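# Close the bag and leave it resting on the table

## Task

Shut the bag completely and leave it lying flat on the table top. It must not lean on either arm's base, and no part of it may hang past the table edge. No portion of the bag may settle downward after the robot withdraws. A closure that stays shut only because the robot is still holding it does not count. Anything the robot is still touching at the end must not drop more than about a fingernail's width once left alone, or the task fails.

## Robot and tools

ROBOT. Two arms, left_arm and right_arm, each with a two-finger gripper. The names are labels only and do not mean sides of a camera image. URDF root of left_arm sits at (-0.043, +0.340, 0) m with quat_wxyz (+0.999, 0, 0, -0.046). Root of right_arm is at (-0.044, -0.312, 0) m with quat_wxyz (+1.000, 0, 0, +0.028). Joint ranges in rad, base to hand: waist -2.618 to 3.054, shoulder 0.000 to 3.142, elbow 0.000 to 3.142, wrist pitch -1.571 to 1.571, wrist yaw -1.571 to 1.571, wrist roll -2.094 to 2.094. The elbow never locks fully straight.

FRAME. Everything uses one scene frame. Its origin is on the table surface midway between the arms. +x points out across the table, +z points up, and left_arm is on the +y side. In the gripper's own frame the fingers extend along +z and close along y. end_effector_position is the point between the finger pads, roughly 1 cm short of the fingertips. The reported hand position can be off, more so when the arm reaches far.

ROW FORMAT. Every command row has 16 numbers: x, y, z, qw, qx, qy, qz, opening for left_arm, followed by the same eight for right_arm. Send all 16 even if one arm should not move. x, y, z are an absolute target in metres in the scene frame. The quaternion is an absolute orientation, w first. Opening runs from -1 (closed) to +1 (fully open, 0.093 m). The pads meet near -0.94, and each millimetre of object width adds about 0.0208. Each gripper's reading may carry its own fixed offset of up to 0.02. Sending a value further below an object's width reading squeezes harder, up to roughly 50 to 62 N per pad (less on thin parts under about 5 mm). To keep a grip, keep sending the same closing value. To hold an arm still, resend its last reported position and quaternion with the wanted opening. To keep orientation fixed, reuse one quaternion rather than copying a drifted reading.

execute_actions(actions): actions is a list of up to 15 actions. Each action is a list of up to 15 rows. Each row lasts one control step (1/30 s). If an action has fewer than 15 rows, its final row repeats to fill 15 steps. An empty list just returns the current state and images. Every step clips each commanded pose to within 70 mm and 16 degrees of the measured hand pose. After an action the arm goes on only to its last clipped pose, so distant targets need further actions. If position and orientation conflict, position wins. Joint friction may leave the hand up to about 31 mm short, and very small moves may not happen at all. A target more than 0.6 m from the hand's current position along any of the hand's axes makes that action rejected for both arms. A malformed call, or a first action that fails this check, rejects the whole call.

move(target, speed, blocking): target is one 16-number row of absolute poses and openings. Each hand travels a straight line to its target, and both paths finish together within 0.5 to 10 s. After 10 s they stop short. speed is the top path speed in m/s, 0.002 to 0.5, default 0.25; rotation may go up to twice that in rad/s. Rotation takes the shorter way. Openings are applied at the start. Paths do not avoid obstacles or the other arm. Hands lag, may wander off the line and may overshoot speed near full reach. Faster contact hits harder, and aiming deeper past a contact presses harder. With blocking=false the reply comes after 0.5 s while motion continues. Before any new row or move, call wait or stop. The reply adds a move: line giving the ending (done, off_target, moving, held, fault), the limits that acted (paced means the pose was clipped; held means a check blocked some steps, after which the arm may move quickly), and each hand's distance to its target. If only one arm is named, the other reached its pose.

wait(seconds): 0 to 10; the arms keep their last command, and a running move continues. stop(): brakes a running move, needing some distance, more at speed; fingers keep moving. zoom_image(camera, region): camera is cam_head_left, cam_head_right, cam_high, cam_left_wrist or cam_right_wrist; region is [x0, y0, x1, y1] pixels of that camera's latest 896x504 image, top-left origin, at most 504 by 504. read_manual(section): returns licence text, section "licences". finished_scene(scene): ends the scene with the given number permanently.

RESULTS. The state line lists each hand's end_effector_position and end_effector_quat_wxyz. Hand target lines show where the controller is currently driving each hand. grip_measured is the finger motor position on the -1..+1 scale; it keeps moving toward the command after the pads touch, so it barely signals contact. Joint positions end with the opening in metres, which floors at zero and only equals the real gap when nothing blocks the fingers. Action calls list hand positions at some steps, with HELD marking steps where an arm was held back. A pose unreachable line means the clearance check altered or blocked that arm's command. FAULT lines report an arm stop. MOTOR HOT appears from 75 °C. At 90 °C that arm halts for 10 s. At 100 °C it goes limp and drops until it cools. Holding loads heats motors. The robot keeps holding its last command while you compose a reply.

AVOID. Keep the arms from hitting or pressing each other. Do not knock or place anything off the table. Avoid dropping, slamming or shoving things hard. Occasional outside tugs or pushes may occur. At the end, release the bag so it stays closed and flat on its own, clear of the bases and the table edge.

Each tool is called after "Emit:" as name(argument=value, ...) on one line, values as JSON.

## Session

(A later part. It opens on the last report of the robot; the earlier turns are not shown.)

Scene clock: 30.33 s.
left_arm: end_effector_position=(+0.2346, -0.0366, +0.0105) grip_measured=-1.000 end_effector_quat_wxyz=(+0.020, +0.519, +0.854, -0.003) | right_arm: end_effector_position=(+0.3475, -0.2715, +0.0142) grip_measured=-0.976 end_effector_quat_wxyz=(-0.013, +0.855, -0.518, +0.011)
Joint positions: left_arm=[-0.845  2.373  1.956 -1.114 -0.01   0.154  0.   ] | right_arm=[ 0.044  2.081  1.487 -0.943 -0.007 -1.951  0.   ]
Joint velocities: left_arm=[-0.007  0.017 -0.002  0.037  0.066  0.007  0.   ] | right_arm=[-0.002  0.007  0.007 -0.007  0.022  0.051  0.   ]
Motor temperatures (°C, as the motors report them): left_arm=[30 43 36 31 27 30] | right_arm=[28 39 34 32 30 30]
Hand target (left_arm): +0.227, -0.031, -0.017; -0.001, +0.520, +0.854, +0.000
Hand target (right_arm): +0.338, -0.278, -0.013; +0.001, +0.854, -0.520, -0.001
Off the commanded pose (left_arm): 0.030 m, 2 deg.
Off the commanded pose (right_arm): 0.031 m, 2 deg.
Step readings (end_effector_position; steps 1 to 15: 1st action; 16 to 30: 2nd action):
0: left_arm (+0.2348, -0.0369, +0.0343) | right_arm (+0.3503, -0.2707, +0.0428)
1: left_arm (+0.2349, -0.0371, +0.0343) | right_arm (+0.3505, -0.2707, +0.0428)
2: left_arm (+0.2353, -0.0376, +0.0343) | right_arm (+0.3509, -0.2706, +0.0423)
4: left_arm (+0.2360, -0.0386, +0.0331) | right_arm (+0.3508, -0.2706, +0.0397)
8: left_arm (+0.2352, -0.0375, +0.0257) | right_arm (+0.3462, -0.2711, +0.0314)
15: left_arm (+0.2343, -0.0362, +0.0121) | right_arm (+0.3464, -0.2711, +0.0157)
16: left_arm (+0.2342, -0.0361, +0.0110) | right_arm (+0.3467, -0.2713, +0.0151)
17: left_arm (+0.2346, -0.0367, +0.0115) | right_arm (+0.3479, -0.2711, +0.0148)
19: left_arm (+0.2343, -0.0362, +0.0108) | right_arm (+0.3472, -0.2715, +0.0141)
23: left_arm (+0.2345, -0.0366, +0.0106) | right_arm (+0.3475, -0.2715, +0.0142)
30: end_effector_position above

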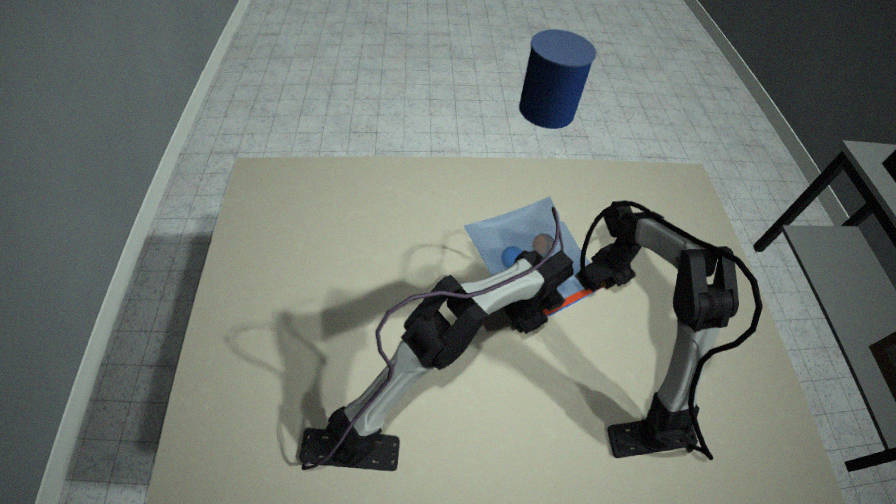

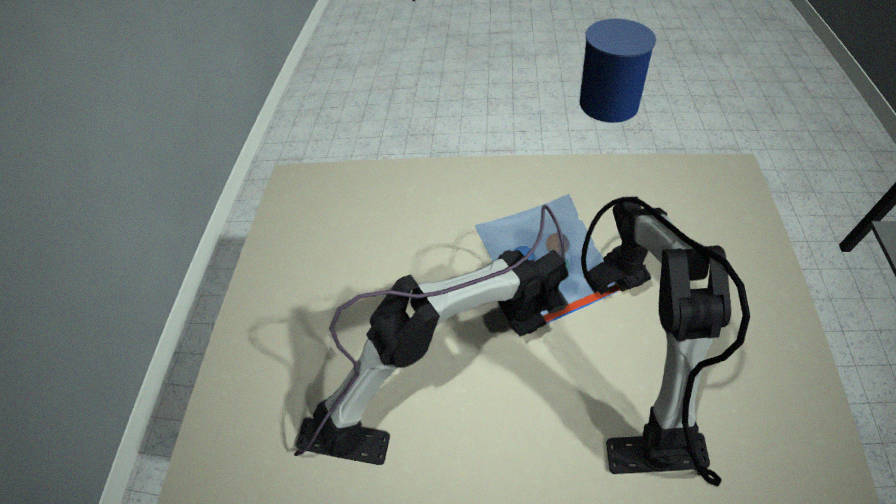

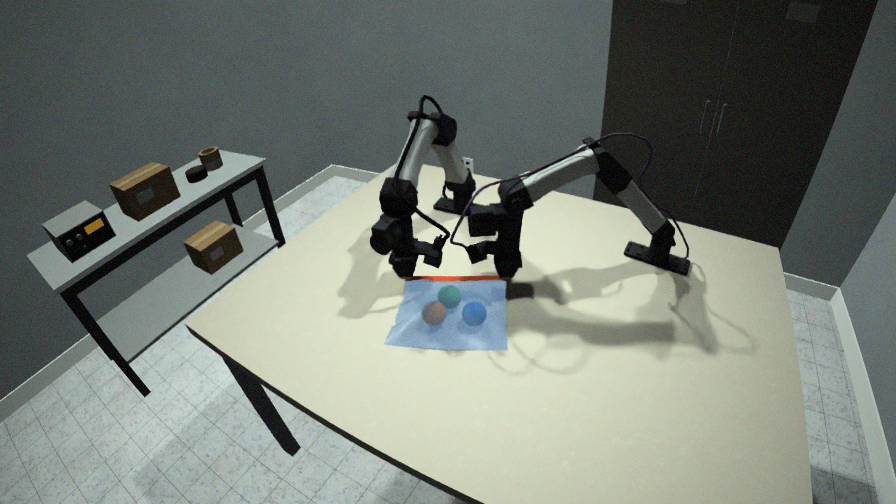

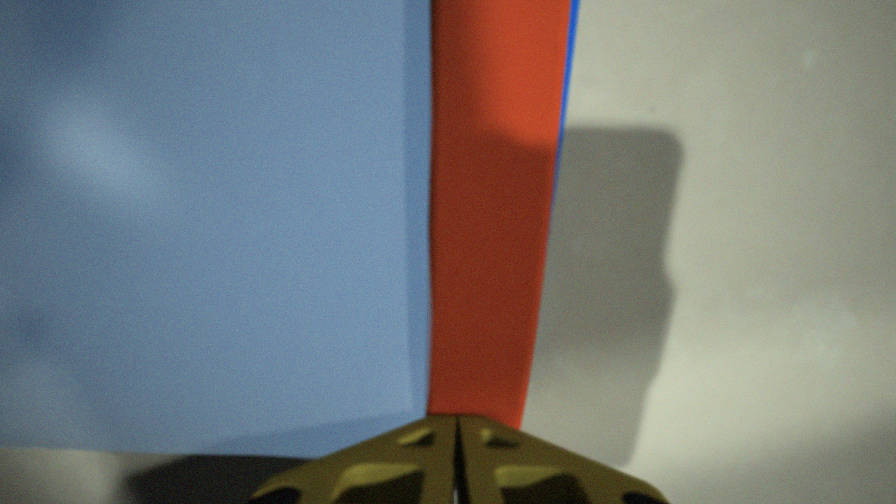

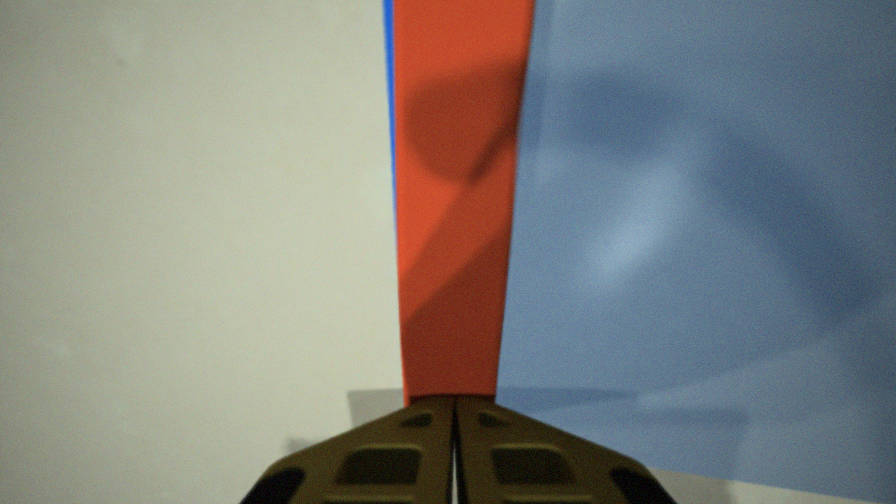

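Emit:
execute_actions(actions=[[[0.2279,-0.0326,-0.005,0,0.5202,0.8540,0,-1,0.3400,-0.2777,-0.002,0,-0.8540,0.5202,0,-1],[0.2279,-0.0326,0.005,0,0.5202,0.8540,0,-1,0.3400,-0.2777,0.008,0,-0.8540,0.5202,0,-1],[0.2279,-0.0326,0.013,0,0.5202,0.8540,0,-1,0.3400,-0.2777,0.016,0,-0.8540,0.5202,0,-1],[0.2279,-0.0326,0.020,0,0.5202,0.8540,0,-1,0.3400,-0.2777,0.023,0,-0.8540,0.5202,0,-1],[0.2289,-0.0352,0.026,0,0.5202,0.8540,0,-1,0.3396,-0.2746,0.029,0,-0.8540,0.5202,0,-1],[0.2298,-0.0378,0.030,0,0.5202,0.8540,0,-1,0.3393,-0.2715,0.033,0,-0.8540,0.5202,0,-1],[0.2308,-0.0404,0.031,0,0.5202,0.8540,0,-1,0.3389,-0.2684,0.034,0,-0.8540,0.5202,0,-1],[0.2318,-0.0430,0.031,0,0.5202,0.8540,0,-1,0.3386,-0.2653,0.034,0,-0.8540,0.5202,0,-1],[0.2327,-0.0456,0.030,0,0.5202,0.8540,0,-1,0.3382,-0.2621,0.033,0,-0.8540,0.5202,0,-1],[0.2337,-0.0482,0.028,0,0.5202,0.8540,0,-1,0.3378,-0.2590,0.031,0,-0.8540,0.5202,0,-1],[0.2346,-0.0508,0.0255,0,0.5202,0.8540,0,-1,0.3375,-0.2559,0.0285,0,-0.8540,0.5202,0,-1],[0.2356,-0.0534,0.023,0,0.5202,0.8540,0,-1,0.3371,-0.2528,0.026,0,-0.8540,0.5202,0,-1],[0.2356,-0.0534,0.0205,0,0.5202,0.8540,0,-1,0.3371,-0.2528,0.0235,0,-0.8540,0.5202,0,-1],[0.2356,-0.0534,0.018,0,0.5202,0.8540,0,-1,0.3371,-0.2528,0.021,0,-0.8540,0.5202,0,-1],[0.2356,-0.0534,0.0155,0,0.5202,0.8540,0,-1,0.3371,-0.2528,0.0185,0,-0.8540,0.5202,0,-1]],[[0.2356,-0.0534,0.013,0,0.5202,0.8540,0,-1,0.3371,-0.2528,0.016,0,-0.8540,0.5202,0,-1],[0.2356,-0.0534,0.0105,0,0.5202,0.8540,0,-1,0.3371,-0.2528,0.0135,0,-0.8540,0.5202,0,-1],[0.2356,-0.0534,0.008,0,0.5202,0.8540,0,-1,0.3371,-0.2528,0.011,0,-0.8540,0.5202,0,-1],[0.2356,-0.0534,0.0055,0,0.5202,0.8540,0,-1,0.3371,-0.2528,0.0085,0,-0.8540,0.5202,0,-1],[0.2356,-0.0534,0.003,0,0.5202,0.8540,0,-1,0.3371,-0.2528,0.006,0,-0.8540,0.5202,0,-1],[0.2356,-0.0534,0.0005,0,0.5202,0.8540,0,-1,0.3371,-0.2528,0.0035,0,-0.8540,0.5202,0,-1],[0.2356,-0.0534,-0.002,0,0.5202,0.8540,0,-1,0.3371,-0.2528,0.001,0,-0.8540,0.5202,0,-1],[0.2356,-0.0534,-0.0045,0,0.5202,0.8540,0,-1,0.3371,-0.2528,-0.0015,0,-0.8540,0.5202,0,-1],[0.2349,-0.0525,-0.007,0,0.5202,0.8540,0,-1,0.3361,-0.2529,-0.004,0,-0.8540,0.5202,0,-1],[0.2342,-0.0516,-0.010,0,0.5202,0.8540,0,-1,0.3351,-0.2531,-0.007,0,-0.8540,0.5202,0,-1],[0.2336,-0.0506,-0.013,0,0.5202,0.8540,0,-1,0.3342,-0.2532,-0.010,0,-0.8540,0.5202,0,-1],[0.2329,-0.0497,-0.016,0,0.5202,0.8540,0,-1,0.3332,-0.2534,-0.013,0,-0.8540,0.5202,0,-1],[0.2322,-0.0488,-0.018,0,0.5202,0.8540,0,-1,0.3322,-0.2535,-0.015,0,-0.8540,0.5202,0,-1]]])

Scene clock: 40.40 s.
left_arm: end_effector_position=(+0.2426, -0.0543, +0.0118) grip_measured=-1.000 end_effector_quat_wxyz=(+0.026, +0.520, +0.854, -0.006) | right_arm: end_effector_position=(+0.3418, -0.2517, +0.0142) grip_measured=-0.976 end_effector_quat_wxyz=(-0.014, +0.855, -0.518, +0.012)
Joint positions: left_arm=[-0.853  2.45   2.099 -1.167 -0.009  0.149  0.   ] | right_arm=[ 0.097  2.068  1.467 -0.933 -0.006 -1.9    0.   ]
Joint velocities: left_arm=[-0.002 -0.095 -0.212  0.183  0.022  0.081  0.   ] | right_arm=[ 0.012 -0.032 -0.081  0.125  0.022 -0.037  0.   ]
Motor temperatures (°C, as the motors report them): left_arm=[30 45 36 31 27 30] | right_arm=[28 41 33 32 30 30]
Hand target (left_arm): +0.231, -0.047, -0.016; -0.001, +0.521, +0.854, +0.001
Hand target (right_arm): +0.331, -0.254, -0.013; +0.001, +0.854, -0.520, -0.001
Off the commanded pose (left_arm): 0.032 m, 3 deg.
Off the commanded pose (right_arm): 0.031 m, 2 deg.
Step readings (end_effector_position; steps 1 to 15: 1st action; 16 to 30: 2nd action):
0: left_arm (+0.2346, -0.0366, +0.0105) | right_arm (+0.3475, -0.2715, +0.0142)
1: left_arm (+0.2345, -0.0366, +0.0108) | right_arm (+0.3474, -0.2715, +0.0146)
2: left_arm (+0.2341, -0.0360, +0.0113) | right_arm (+0.3469, -0.2715, +0.0152)
4: left_arm (+0.2337, -0.0354, +0.0134) | right_arm (+0.3462, -0.2716, +0.0163)
8: left_arm (+0.2357, -0.0382, +0.0273) | right_arm (+0.3403, -0.2716, +0.0194)
15: left_arm (+0.2461, -0.0568, +0.0352) | right_arm (+0.3350, -0.2548, +0.0198)
16: left_arm (+0.2450, -0.0563, +0.0318) | right_arm (+0.3353, -0.2534, +0.0198)
17: left_arm (+0.2442, -0.0557, +0.0282) | right_arm (+0.3359, -0.2527, +0.0198)
19: left_arm (+0.2432, -0.0550, +0.0219) | right_arm (+0.3383, -0.2522, +0.0197)
23: left_arm (+0.2427, -0.0544, +0.0157) | right_arm (+0.3419, -0.2517, +0.0170)
30: end_effector_position above

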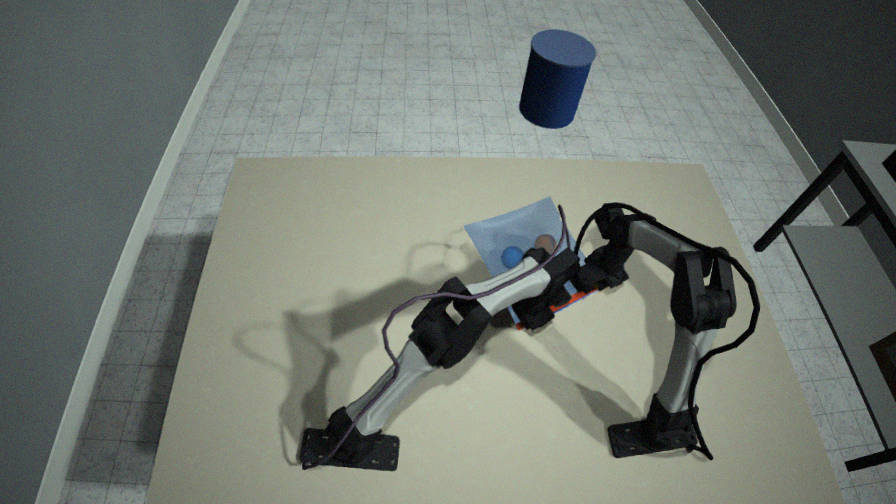

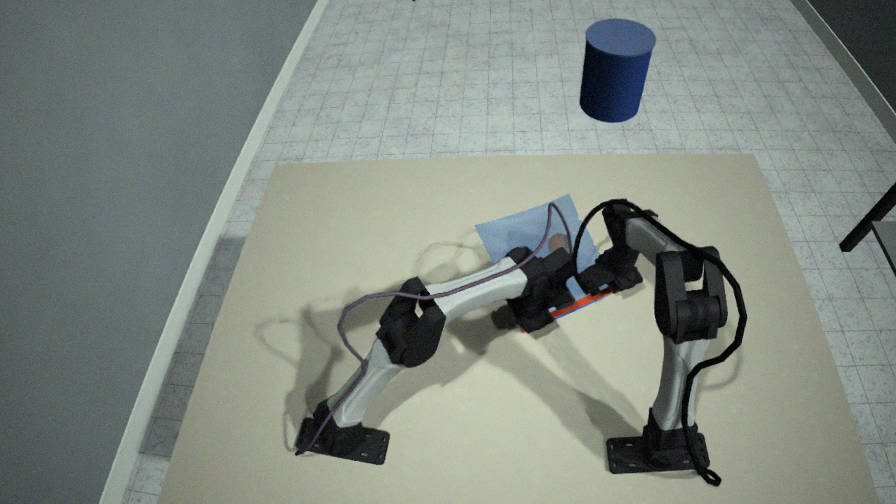

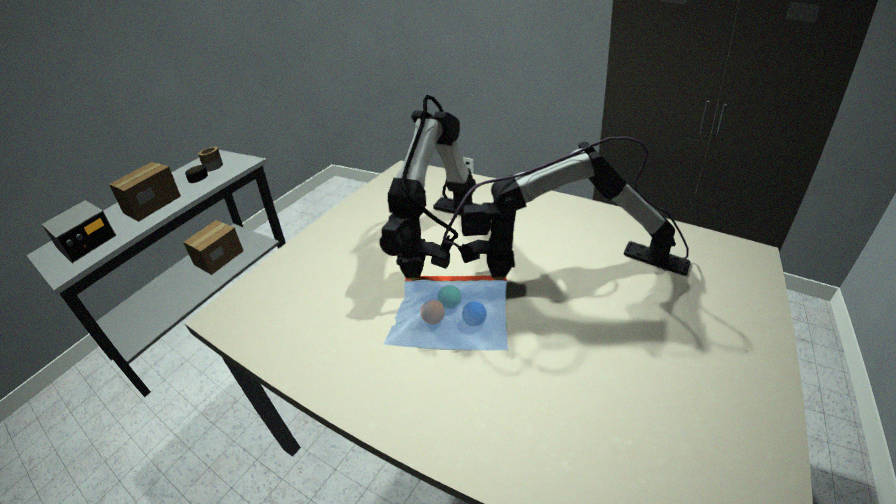

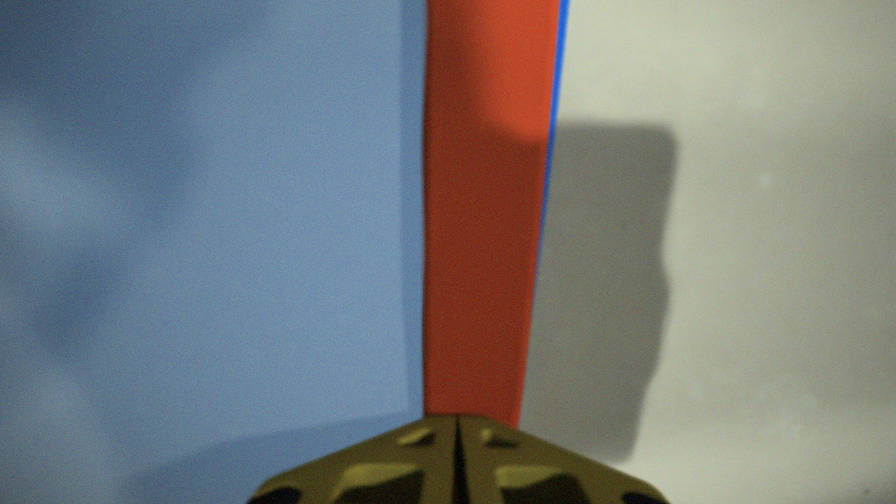

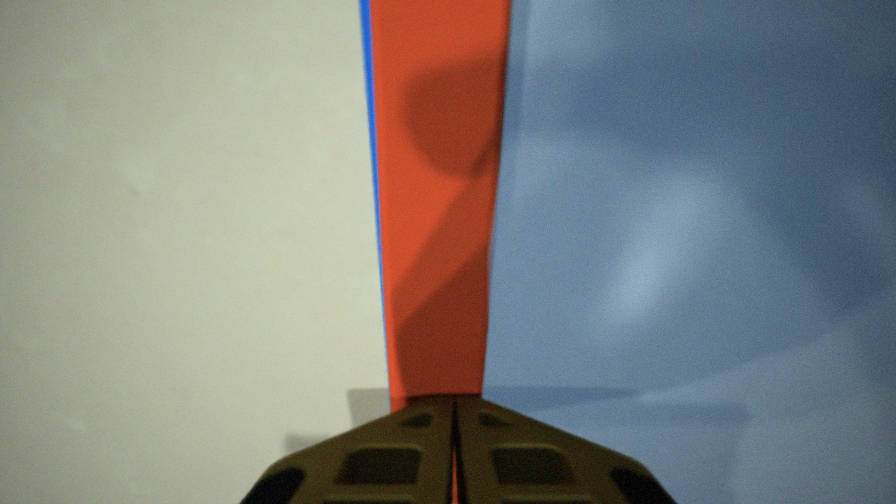

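Emit:
execute_actions(actions=[[[0.2322,-0.0488,-0.005,0,0.5202,0.8540,0,-1,0.3322,-0.2535,-0.002,0,-0.8540,0.5202,0,-1],[0.2322,-0.0488,0.005,0,0.5202,0.8540,0,-1,0.3322,-0.2535,0.010,0,-0.8540,0.5202,0,-1],[0.2322,-0.0488,0.013,0,0.5202,0.8540,0,-1,0.3322,-0.2535,0.021,0,-0.8540,0.5202,0,-1],[0.2322,-0.0488,0.020,0,0.5202,0.8540,0,-1,0.3322,-0.2535,0.031,0,-0.8540,0.5202,0,-1],[0.2319,-0.0476,0.026,0,0.5202,0.8540,0,-1,0.3322,-0.2535,0.039,0,-0.8540,0.5202,0,-1],[0.2316,-0.0463,0.031,0,0.5202,0.8540,0,-1,0.3319,-0.2520,0.045,0,-0.8540,0.5202,0,-1],[0.2312,-0.0451,0.034,0,0.5202,0.8540,0,-1,0.3316,-0.2505,0.048,0,-0.8540,0.5202,0,-1],[0.2309,-0.0438,0.035,0,0.5202,0.8540,0,-1,0.3313,-0.2490,0.048,0,-0.8540,0.5202,0,-1],[0.2306,-0.0426,0.035,0,0.5202,0.8540,0,-1,0.3310,-0.2475,0.046,0,-0.8540,0.5202,0,-1],[0.2303,-0.0414,0.034,0,0.5202,0.8540,0,-1,0.3306,-0.2459,0.043,0,-0.8540,0.5202,0,-1],[0.2299,-0.0401,0.032,0,0.5202,0.8540,0,-1,0.3303,-0.2444,0.040,0,-0.8540,0.5202,0,-1],[0.2296,-0.0389,0.030,0,0.5202,0.8540,0,-1,0.3300,-0.2429,0.037,0,-0.8540,0.5202,0,-1],[0.2296,-0.0389,0.0275,0,0.5202,0.8540,0,-1,0.3297,-0.2414,0.034,0,-0.8540,0.5202,0,-1],[0.2296,-0.0389,0.025,0,0.5202,0.8540,0,-1,0.3297,-0.2414,0.031,0,-0.8540,0.5202,0,-1],[0.2296,-0.0389,0.0225,0,0.5202,0.8540,0,-1,0.3297,-0.2414,0.028,0,-0.8540,0.5202,0,-1]],[[0.2296,-0.0389,0.020,0,0.5202,0.8540,0,-1,0.3297,-0.2414,0.025,0,-0.8540,0.5202,0,-1],[0.2296,-0.0389,0.0175,0,0.5202,0.8540,0,-1,0.3297,-0.2414,0.022,0,-0.8540,0.5202,0,-1],[0.2296,-0.0389,0.015,0,0.5202,0.8540,0,-1,0.3297,-0.2414,0.019,0,-0.8540,0.5202,0,-1],[0.2296,-0.0389,0.0125,0,0.5202,0.8540,0,-1,0.3297,-0.2414,0.016,0,-0.8540,0.5202,0,-1],[0.2296,-0.0389,0.010,0,0.5202,0.8540,0,-1,0.3297,-0.2414,0.013,0,-0.8540,0.5202,0,-1],[0.2296,-0.0389,0.0075,0,0.5202,0.8540,0,-1,0.3297,-0.2414,0.010,0,-0.8540,0.5202,0,-1],[0.2296,-0.0389,0.005,0,0.5202,0.8540,0,-1,0.3297,-0.2414,0.007,0,-0.8540,0.5202,0,-1],[0.2296,-0.0389,0.0025,0,0.5202,0.8540,0,-1,0.3297,-0.2414,0.004,0,-0.8540,0.5202,0,-1],[0.2296,-0.0389,0.000,0,0.5202,0.8540,0,-1,0.3297,-0.2414,0.001,0,-0.8540,0.5202,0,-1],[0.2296,-0.0389,-0.003,0,0.5202,0.8540,0,-1,0.3297,-0.2414,-0.002,0,-0.8540,0.5202,0,-1],[0.2289,-0.0380,-0.006,0,0.5202,0.8540,0,-1,0.3287,-0.2416,-0.005,0,-0.8540,0.5202,0,-1],[0.2282,-0.0371,-0.009,0,0.5202,0.8540,0,-1,0.3277,-0.2418,-0.008,0,-0.8540,0.5202,0,-1],[0.2276,-0.0361,-0.012,0,0.5202,0.8540,0,-1,0.3268,-0.2419,-0.011,0,-0.8540,0.5202,0,-1],[0.2269,-0.0352,-0.015,0,0.5202,0.8540,0,-1,0.3258,-0.2421,-0.013,0,-0.8540,0.5202,0,-1],[0.2262,-0.0343,-0.018,0,0.5202,0.8540,0,-1,0.3248,-0.2423,-0.015,0,-0.8540,0.5202,0,-1]]])

Scene clock: 46.30 s.
left_arm: end_effector_position=(+0.2319, -0.0395, +0.0107) grip_measured=-1.000 end_effector_quat_wxyz=(+0.016, +0.520, +0.854, -0.002) | right_arm: end_effector_position=(+0.3322, -0.2421, +0.0139) grip_measured=-0.976 end_effector_quat_wxyz=(-0.010, +0.854, -0.519, +0.007)
Joint positions: left_arm=[-0.853  2.387  1.983 -1.136 -0.009  0.148  0.   ] | right_arm=[ 0.126  2.052  1.441 -0.937 -0.006 -1.867  0.   ]
Joint velocities: left_arm=[-0.007 -0.12  -0.393  0.3   -0.022 -0.007  0.   ] | right_arm=[-0.007 -0.09  -0.071  0.022  0.037  0.022  0.   ]
Motor temperatures (°C, as the motors report them): left_arm=[30 46 36 31 27 30] | right_arm=[28 41 33 32 30 30]
Hand target (left_arm): +0.225, -0.032, -0.017; -0.003, +0.520, +0.854, +0.001
Hand target (right_arm): +0.323, -0.243, -0.013; +0.001, +0.854, -0.520, -0.002
Off the commanded pose (left_arm): 0.030 m, 2 deg.
Off the commanded pose (right_arm): 0.030 m, 1 deg.
Step readings (end_effector_position; steps 1 to 15: 1st action; 16 to 30: 2nd action):
0: left_arm (+0.2428, -0.0546, +0.0115) | right_arm (+0.3420, -0.2516, +0.0142)
1: left_arm (+0.2426, -0.0543, +0.0115) | right_arm (+0.3419, -0.2517, +0.0147)
2: left_arm (+0.2423, -0.0539, +0.0118) | right_arm (+0.3412, -0.2518, +0.0156)
4: left_arm (+0.2414, -0.0527, +0.0144) | right_arm (+0.3397, -0.2520, +0.0172)
8: left_arm (+0.2379, -0.0478, +0.0222) | right_arm (+0.3339, -0.2528, +0.0264)
15: left_arm (+0.2365, -0.0459, +0.0360) | right_arm (+0.3312, -0.2442, +0.0330)
16: left_arm (+0.2363, -0.0456, +0.0363) | right_arm (+0.3317, -0.2429, +0.0330)
17: left_arm (+0.2357, -0.0447, +0.0351) | right_arm (+0.3324, -0.2420, +0.0328)
19: left_arm (+0.2343, -0.0428, +0.0308) | right_arm (+0.3335, -0.2417, +0.0311)
23: left_arm (+0.2316, -0.0390, +0.0208) | right_arm (+0.3322, -0.2419, +0.0239)
30: end_effector_position above

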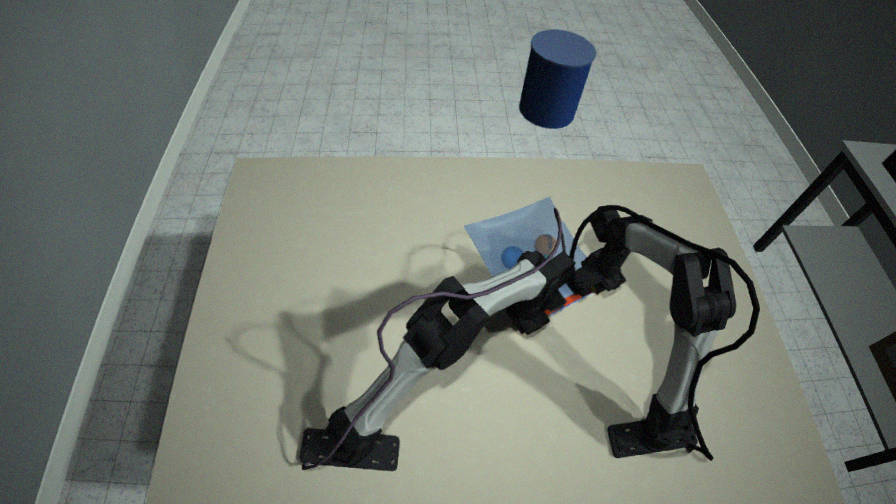

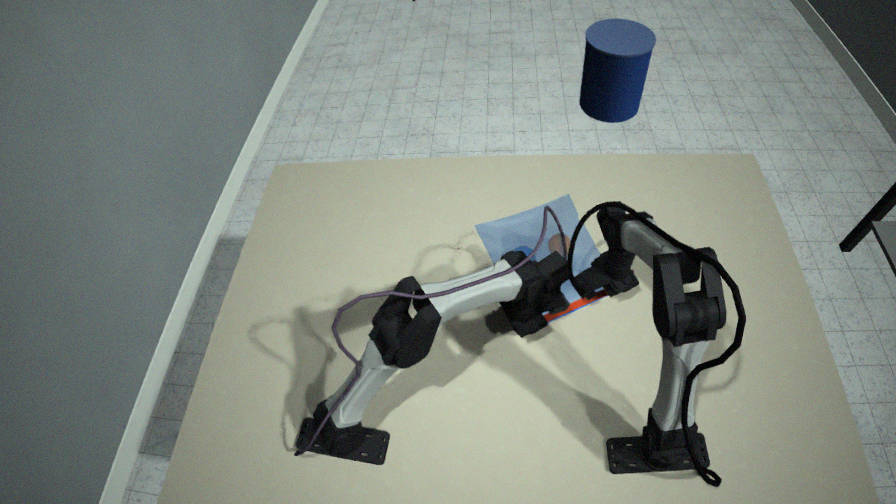

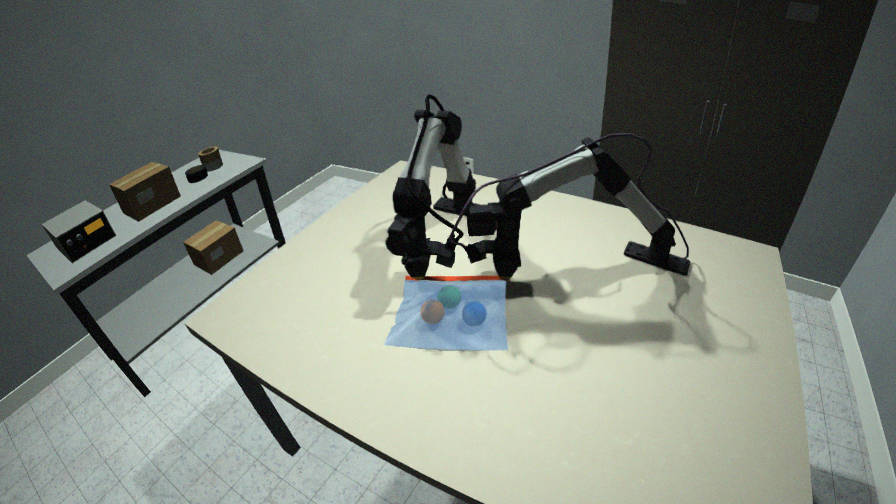

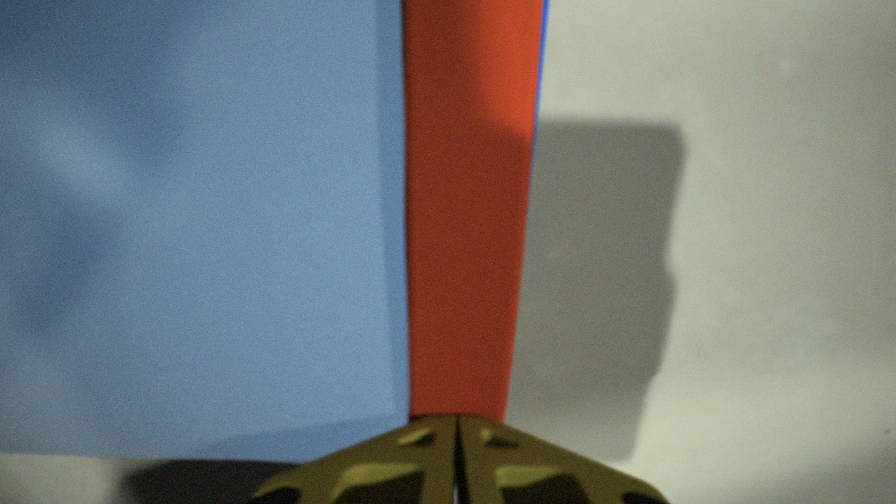

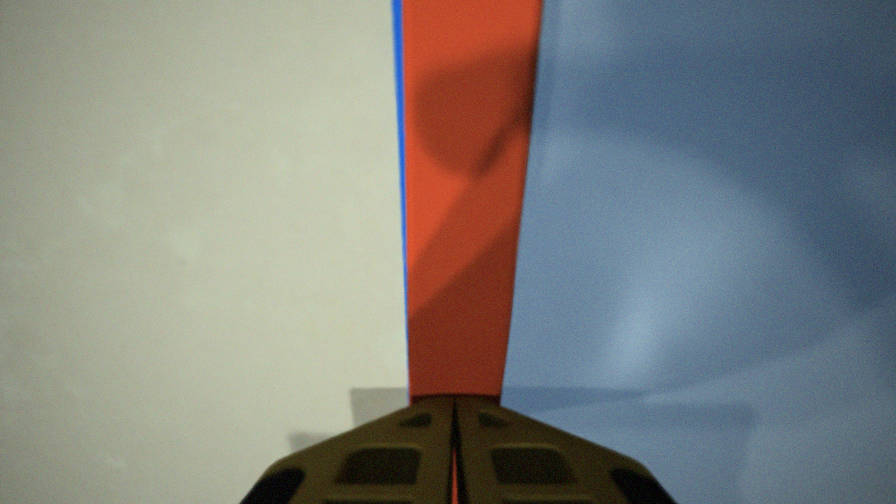

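Emit:
execute_actions(actions=[[[0.2262,-0.0343,-0.005,0,0.5202,0.8540,0,-1,0.3248,-0.2423,-0.002,0,-0.8540,0.5202,0,-1],[0.2262,-0.0343,0.005,0,0.5202,0.8540,0,-1,0.3248,-0.2423,0.010,0,-0.8540,0.5202,0,-1],[0.2262,-0.0343,0.013,0,0.5202,0.8540,0,-1,0.3248,-0.2423,0.021,0,-0.8540,0.5202,0,-1],[0.2262,-0.0343,0.020,0,0.5202,0.8540,0,-1,0.3248,-0.2423,0.031,0,-0.8540,0.5202,0,-1],[0.2261,-0.0337,0.026,0,0.5202,0.8540,0,-1,0.3248,-0.2423,0.039,0,-0.8540,0.5202,0,-1],[0.2257,-0.0321,0.032,0,0.5202,0.8540,0,-1,0.3245,-0.2403,0.045,0,-0.8540,0.5202,0,-1],[0.2251,-0.0295,0.038,0,0.5202,0.8540,0,-1,0.3242,-0.2384,0.048,0,-0.8540,0.5202,0,-1],[0.2243,-0.0260,0.043,0,0.5202,0.8540,0,-1,0.3239,-0.2364,0.048,0,-0.8540,0.5202,0,-1],[0.2233,-0.0217,0.048,0,0.5202,0.8540,0,-1,0.3236,-0.2344,0.046,0,-0.8540,0.5202,0,-1],[0.2221,-0.0167,0.053,0,0.5202,0.8540,0,-1,0.3233,-0.2324,0.043,0,-0.8540,0.5202,0,-1],[0.2208,-0.0111,0.057,0,0.5202,0.8540,0,-1,0.3230,-0.2305,0.040,0,-0.8540,0.5202,0,-1],[0.2194,-0.0049,0.061,0,0.5202,0.8540,0,-1,0.3227,-0.2285,0.037,0,-0.8540,0.5202,0,-1],[0.2179,0.0016,0.065,0,0.5202,0.8540,0,-1,0.3224,-0.2265,0.034,0,-0.8540,0.5202,0,-1],[0.2163,0.0086,0.068,0,0.5202,0.8540,0,-1,0.3224,-0.2265,0.031,0,-0.8540,0.5202,0,-1],[0.2146,0.0158,0.071,0,0.5202,0.8540,0,-1,0.3224,-0.2265,0.028,0,-0.8540,0.5202,0,-1]],[[0.2129,0.0232,0.073,0,0.5202,0.8540,0,-1,0.3224,-0.2265,0.025,0,-0.8540,0.5202,0,-1],[0.2112,0.0307,0.075,0,0.5202,0.8540,0,-1,0.3224,-0.2265,0.022,0,-0.8540,0.5202,0,-1],[0.2095,0.0382,0.077,0,0.5202,0.8540,0,-1,0.3224,-0.2265,0.019,0,-0.8540,0.5202,0,-1],[0.2078,0.0456,0.078,0,0.5202,0.8540,0,-1,0.3224,-0.2265,0.016,0,-0.8540,0.5202,0,-1],[0.2061,0.0528,0.079,0,0.5202,0.8540,0,-1,0.3224,-0.2265,0.013,0,-0.8540,0.5202,0,-1],[0.2045,0.0598,0.080,0,0.5202,0.8540,0,-1,0.3224,-0.2265,0.010,0,-0.8540,0.5202,0,-1],[0.2030,0.0663,0.080,0,0.5202,0.8540,0,-1,0.3224,-0.2265,0.007,0,-0.8540,0.5202,0,-1],[0.2016,0.0725,0.080,0,0.5202,0.8540,0,-1,0.3224,-0.2265,0.004,0,-0.8540,0.5202,0,-1],[0.2003,0.0781,0.080,0,0.5202,0.8540,0,-1,0.3224,-0.2265,0.001,0,-0.8540,0.5202,0,-1],[0.1991,0.0831,0.080,0,0.5202,0.8540,0,-1,0.3224,-0.2265,-0.002,0,-0.8540,0.5202,0,-1],[0.1981,0.0874,0.080,0,0.5202,0.8540,0,-1,0.3214,-0.2267,-0.005,0,-0.8540,0.5202,0,-1],[0.1973,0.0909,0.080,0,0.5202,0.8540,0,-1,0.3204,-0.2269,-0.008,0,-0.8540,0.5202,0,-1],[0.1967,0.0935,0.080,0,0.5202,0.8540,0,-1,0.3195,-0.2272,-0.011,0,-0.8540,0.5202,0,-1],[0.1963,0.0951,0.080,0,0.5202,0.8540,0,-1,0.3185,-0.2274,-0.013,0,-0.8540,0.5202,0,-1],[0.1962,0.0957,0.080,0,0.5202,0.8540,0,-1,0.3175,-0.2276,-0.015,0,-0.8540,0.5202,0,-1]]])

Scene clock: 51.20 s.
left_arm: end_effector_position=(+0.1947, +0.0934, +0.0853) grip_measured=-1.000 end_effector_quat_wxyz=(-0.009, +0.512, +0.859, +0.006) | right_arm: end_effector_position=(+0.3253, -0.2265, +0.0138) grip_measured=-0.976 end_effector_quat_wxyz=(-0.011, +0.855, -0.519, +0.007)
Joint positions: left_arm=[-0.712  1.872  1.481 -1.201 -0.006  0.269  0.   ] | right_arm=[ 0.17   2.037  1.419 -0.927 -0.005 -1.825  0.   ]
Joint velocities: left_arm=[ 0.105 -0.198 -0.237  0.081 -0.037  0.183  0.   ] | right_arm=[ 0.002 -0.056 -0.085  0.095  0.051 -0.051  0.   ]
Motor temperatures (°C, as the motors report them): left_arm=[30 47 36 31 27 30] | right_arm=[28 42 32 32 30 30]
Hand target (left_arm): +0.195, +0.096, +0.081; -0.003, +0.520, +0.854, -0.000
Hand target (right_arm): +0.316, -0.228, -0.013; +0.001, +0.854, -0.520, -0.001
Off the commanded pose (left_arm): 0.006 m, 2 deg.
Off the commanded pose (right_arm): 0.030 m, 1 deg.
Step readings (end_effector_position; steps 1 to 15: 1st action; 16 to 30: 2nd action):
0: left_arm (+0.2323, -0.0400, +0.0110) | right_arm (+0.3326, -0.2420, +0.0141)
1: left_arm (+0.2322, -0.0399, +0.0110) | right_arm (+0.3326, -0.2420, +0.0148)
2: left_arm (+0.2319, -0.0394, +0.0115) | right_arm (+0.3320, -0.2421, +0.0153)
4: left_arm (+0.2310, -0.0383, +0.0129) | right_arm (+0.3308, -0.2423, +0.0171)
8: left_arm (+0.2276, -0.0336, +0.0216) | right_arm (+0.3259, -0.2423, +0.0264)
15: left_arm (+0.2233, -0.0145, +0.0695) | right_arm (+0.3231, -0.2290, +0.0331)
16: left_arm (+0.2224, -0.0077, +0.0763) | right_arm (+0.3235, -0.2276, +0.0331)
17: left_arm (+0.2209, +0.0001, +0.0817) | right_arm (+0.3242, -0.2268, +0.0331)
19: left_arm (+0.2174, +0.0174, +0.0890) | right_arm (+0.3261, -0.2262, +0.0321)
23: left_arm (+0.2077, +0.0536, +0.0903) | right_arm (+0.3253, -0.2264, +0.0249)
30: end_effector_position above

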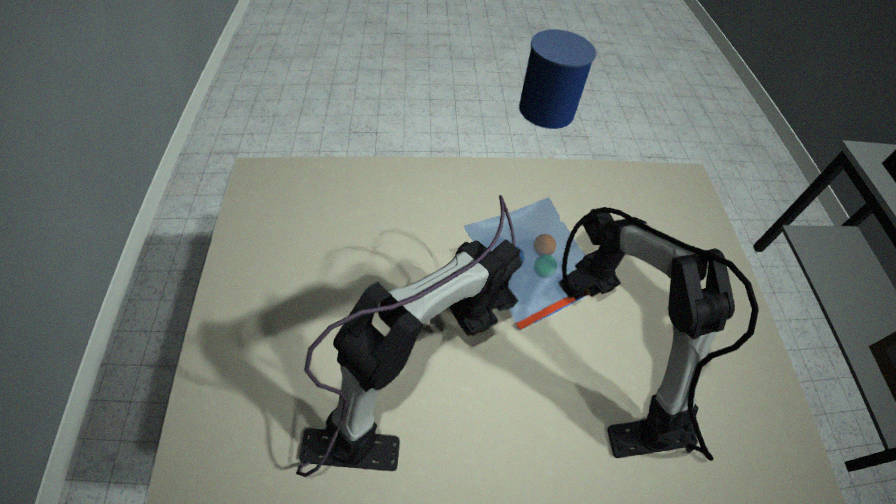

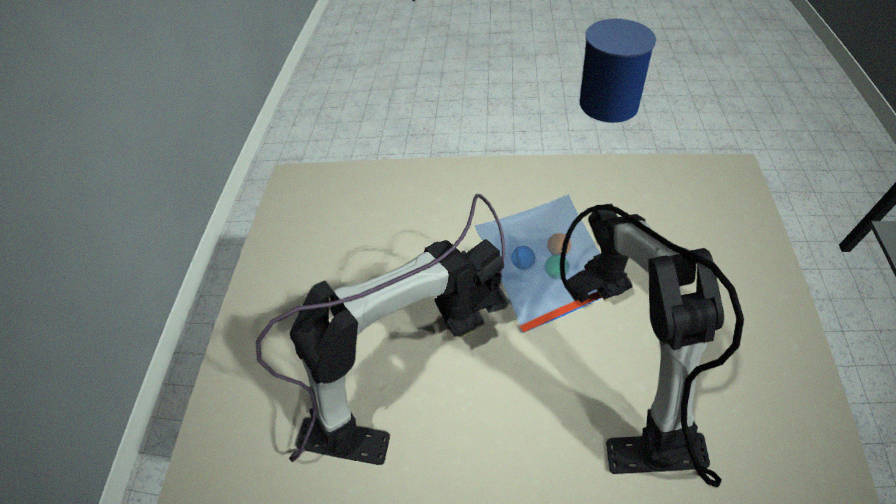

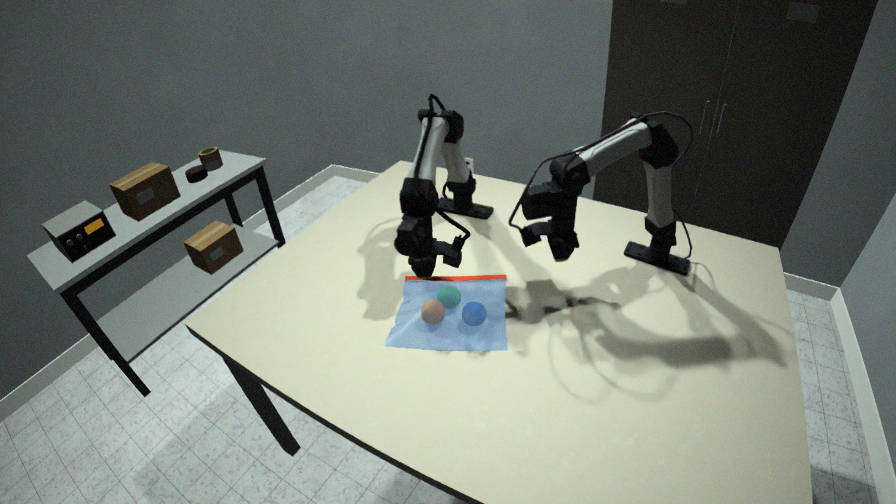

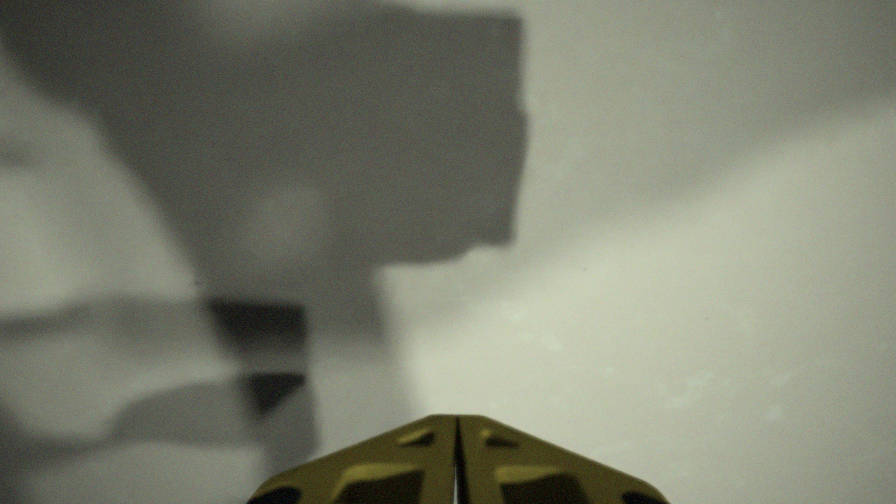

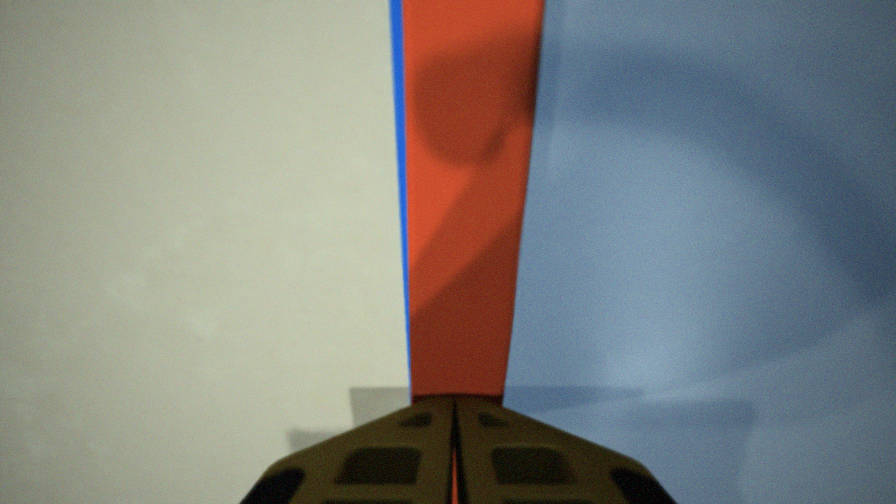

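Emit:
execute_actions(actions=[[[0.1961,0.0961,0.080,0,0.5202,0.8540,0,-1,0.3175,-0.2276,-0.002,0,-0.8540,0.5202,0,-1],[0.1959,0.0973,0.080,0,0.5202,0.8540,0,-1,0.3175,-0.2276,0.010,0,-0.8540,0.5202,0,-1],[0.1955,0.0992,0.080,0,0.5202,0.8540,0,-1,0.3175,-0.2276,0.021,0,-0.8540,0.5202,0,-1],[0.1949,0.1017,0.080,0,0.5202,0.8540,0,-1,0.3175,-0.2276,0.031,0,-0.8540,0.5202,0,-1],[0.1943,0.1049,0.080,0,0.5202,0.8540,0,-1,0.3175,-0.2276,0.039,0,-0.8540,0.5202,0,-1],[0.1935,0.1086,0.080,0,0.5202,0.8540,0,-1,0.3173,-0.2255,0.045,0,-0.8540,0.5202,0,-1],[0.1926,0.1128,0.080,0,0.5202,0.8540,0,-1,0.3171,-0.2234,0.048,0,-0.8540,0.5202,0,-1],[0.1916,0.1174,0.080,0,0.5202,0.8540,0,-1,0.3169,-0.2213,0.048,0,-0.8540,0.5202,0,-1],[0.1906,0.1225,0.080,0,0.5202,0.8540,0,-1,0.3168,-0.2192,0.046,0,-0.8540,0.5202,0,-1],[0.1895,0.1279,0.080,0,0.5202,0.8540,0,-1,0.3166,-0.2170,0.043,0,-0.8540,0.5202,0,-1],[0.1883,0.1335,0.080,0,0.5202,0.8540,0,-1,0.3164,-0.2149,0.040,0,-0.8540,0.5202,0,-1],[0.1870,0.1393,0.080,0,0.5202,0.8540,0,-1,0.3162,-0.2128,0.037,0,-0.8540,0.5202,0,-1],[0.1858,0.1454,0.080,0,0.5202,0.8540,0,-1,0.3160,-0.2107,0.034,0,-0.8540,0.5202,0,-1],[0.1845,0.1515,0.080,0,0.5202,0.8540,0,-1,0.3160,-0.2107,0.031,0,-0.8540,0.5202,0,-1],[0.1832,0.1577,0.080,0,0.5202,0.8540,0,-1,0.3160,-0.2107,0.028,0,-0.8540,0.5202,0,-1]],[[0.1819,0.1639,0.080,0,0.5202,0.8540,0,-1,0.3160,-0.2107,0.025,0,-0.8540,0.5202,0,-1],[0.1806,0.1700,0.080,0,0.5202,0.8540,0,-1,0.3160,-0.2107,0.022,0,-0.8540,0.5202,0,-1],[0.1794,0.1761,0.080,0,0.5202,0.8540,0,-1,0.3160,-0.2107,0.019,0,-0.8540,0.5202,0,-1],[0.1781,0.1819,0.080,0,0.5202,0.8540,0,-1,0.3160,-0.2107,0.016,0,-0.8540,0.5202,0,-1],[0.1769,0.1875,0.080,0,0.5202,0.8540,0,-1,0.3160,-0.2107,0.013,0,-0.8540,0.5202,0,-1],[0.1758,0.1929,0.080,0,0.5202,0.8540,0,-1,0.3160,-0.2107,0.010,0,-0.8540,0.5202,0,-1],[0.1748,0.1980,0.080,0,0.5202,0.8540,0,-1,0.3160,-0.2107,0.007,0,-0.8540,0.5202,0,-1],[0.1738,0.2026,0.080,0,0.5202,0.8540,0,-1,0.3160,-0.2107,0.004,0,-0.8540,0.5202,0,-1],[0.1729,0.2068,0.080,0,0.5202,0.8540,0,-1,0.3160,-0.2107,0.001,0,-0.8540,0.5202,0,-1],[0.1721,0.2105,0.080,0,0.5202,0.8540,0,-1,0.3160,-0.2107,-0.002,0,-0.8540,0.5202,0,-1],[0.1715,0.2137,0.080,0,0.5202,0.8540,0,-1,0.3150,-0.2110,-0.005,0,-0.8540,0.5202,0,-1],[0.1709,0.2162,0.080,0,0.5202,0.8540,0,-1,0.3141,-0.2112,-0.008,0,-0.8540,0.5202,0,-1],[0.1705,0.2181,0.080,0,0.5202,0.8540,0,-1,0.3131,-0.2115,-0.011,0,-0.8540,0.5202,0,-1],[0.1703,0.2193,0.080,0,0.5202,0.8540,0,-1,0.3122,-0.2117,-0.013,0,-0.8540,0.5202,0,-1],[0.1700,0.2200,0.080,0,0.5202,0.8540,0,-1,0.3112,-0.2120,-0.015,0,-0.8540,0.5202,0,-1]]])

Scene clock: 57.47 s.
left_arm: end_effector_position=(+0.1749, +0.2136, +0.0861) grip_measured=-1.000 end_effector_quat_wxyz=(+0.004, +0.508, +0.862, +0.003) | right_arm: end_effector_position=(+0.3195, -0.2104, +0.0139) grip_measured=-0.976 end_effector_quat_wxyz=(-0.011, +0.855, -0.519, +0.008)
Joint positions: left_arm=[-0.434  1.505  1.071 -1.129 -0.005  0.538  0.   ] | right_arm=[ 0.215  2.03   1.408 -0.922 -0.004 -1.779  0.   ]
Joint velocities: left_arm=[ 0.134 -0.125 -0.125  0.007  0.022  0.154  0.   ] | right_arm=[ 0.017 -0.061 -0.071  0.095  0.081 -0.007  0.   ]
Motor temperatures (°C, as the motors report them): left_arm=[30 47 36 30 27 30] | right_arm=[28 42 32 32 30 30]
Hand target (left_arm): +0.169, +0.219, +0.080; -0.002, +0.520, +0.854, -0.002
Hand target (right_arm): +0.310, -0.213, -0.013; +0.001, +0.854, -0.520, -0.001
Off the commanded pose (left_arm): 0.010 m, 2 deg.
Off the commanded pose (right_arm): 0.030 m, 2 deg.
Step readings (end_effector_position; steps 1 to 15: 1st action; 16 to 30: 2nd action):
0: left_arm (+0.1986, +0.0910, +0.0864) | right_arm (+0.3257, -0.2265, +0.0140)
1: left_arm (+0.1987, +0.0908, +0.0864) | right_arm (+0.3257, -0.2265, +0.0147)
2: left_arm (+0.1989, +0.0906, +0.0864) | right_arm (+0.3251, -0.2266, +0.0153)
4: left_arm (+0.1989, +0.0911, +0.0859) | right_arm (+0.3239, -0.2269, +0.0170)
8: left_arm (+0.1951, +0.1030, +0.0842) | right_arm (+0.3188, -0.2273, +0.0264)
15: left_arm (+0.1873, +0.1415, +0.0847) | right_arm (+0.3161, -0.2135, +0.0329)
16: left_arm (+0.1861, +0.1478, +0.0848) | right_arm (+0.3164, -0.2121, +0.0330)
17: left_arm (+0.1850, +0.1539, +0.0851) | right_arm (+0.3169, -0.2112, +0.0330)
19: left_arm (+0.1826, +0.1663, +0.0852) | right_arm (+0.3194, -0.2103, +0.0330)
23: left_arm (+0.1785, +0.1891, +0.0855) | right_arm (+0.3203, -0.2101, +0.0260)
30: end_effector_position above

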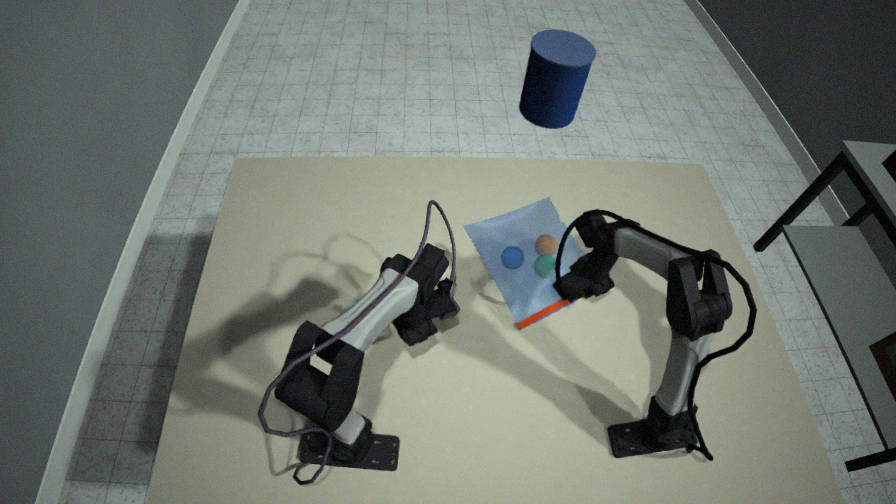

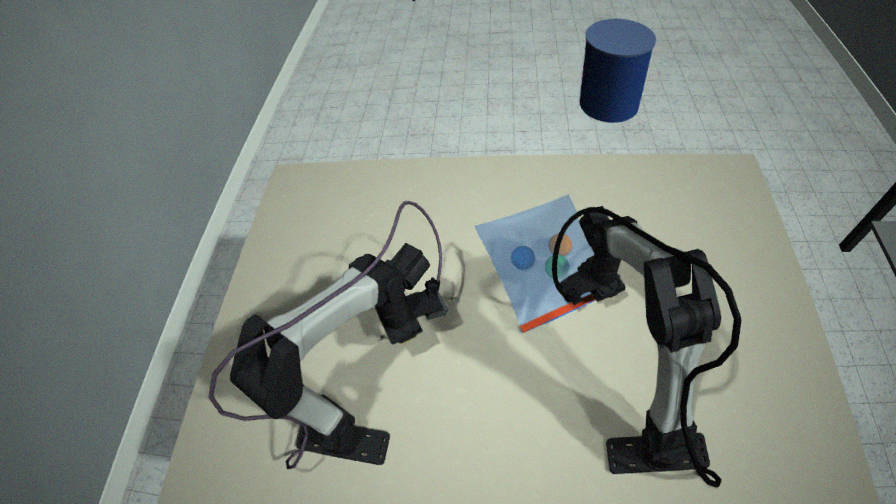

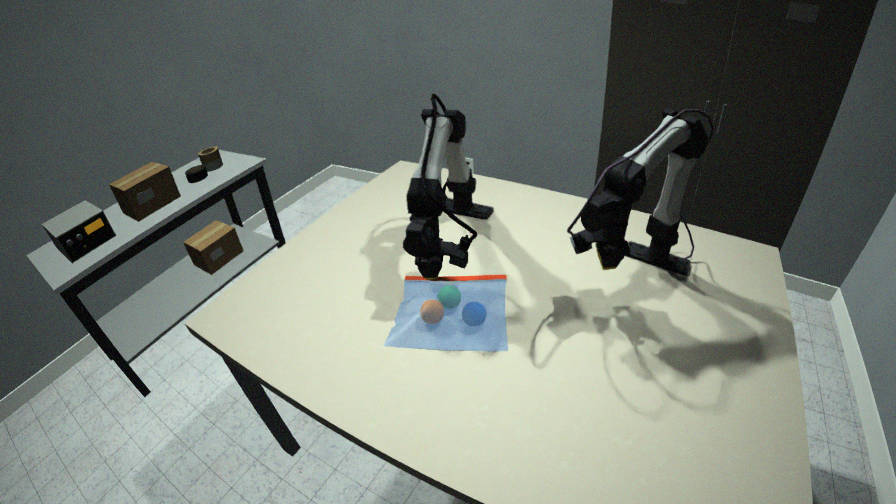

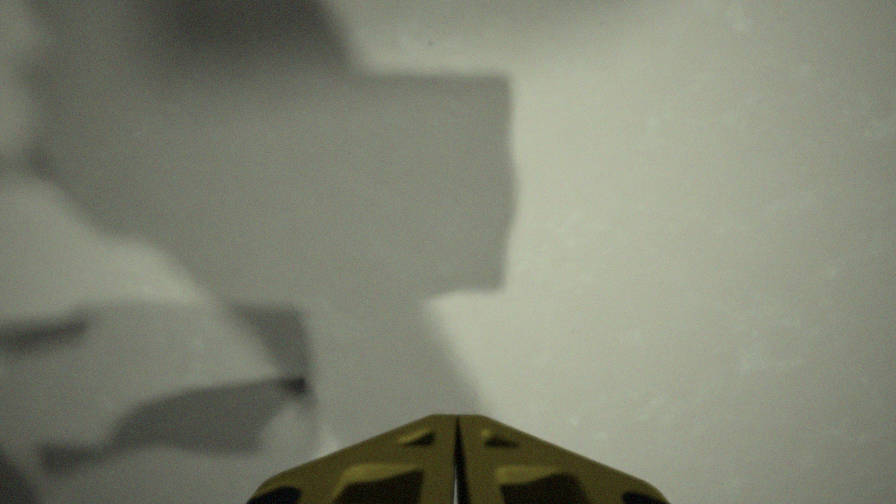

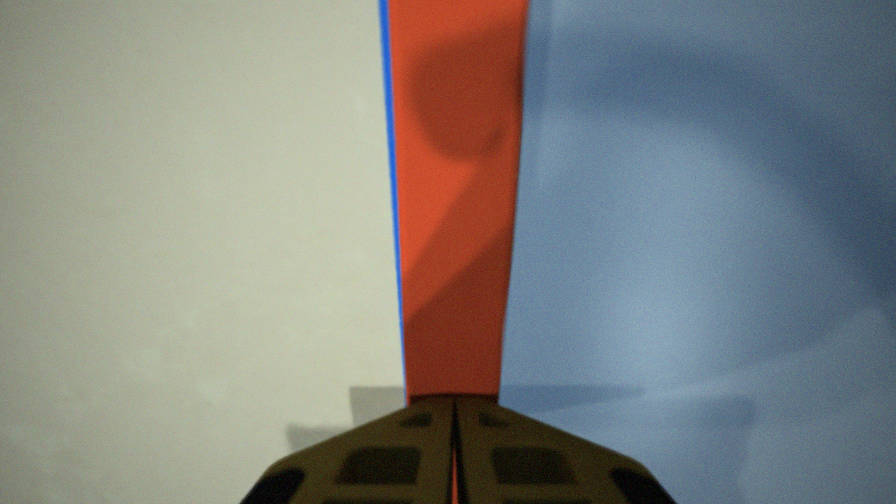

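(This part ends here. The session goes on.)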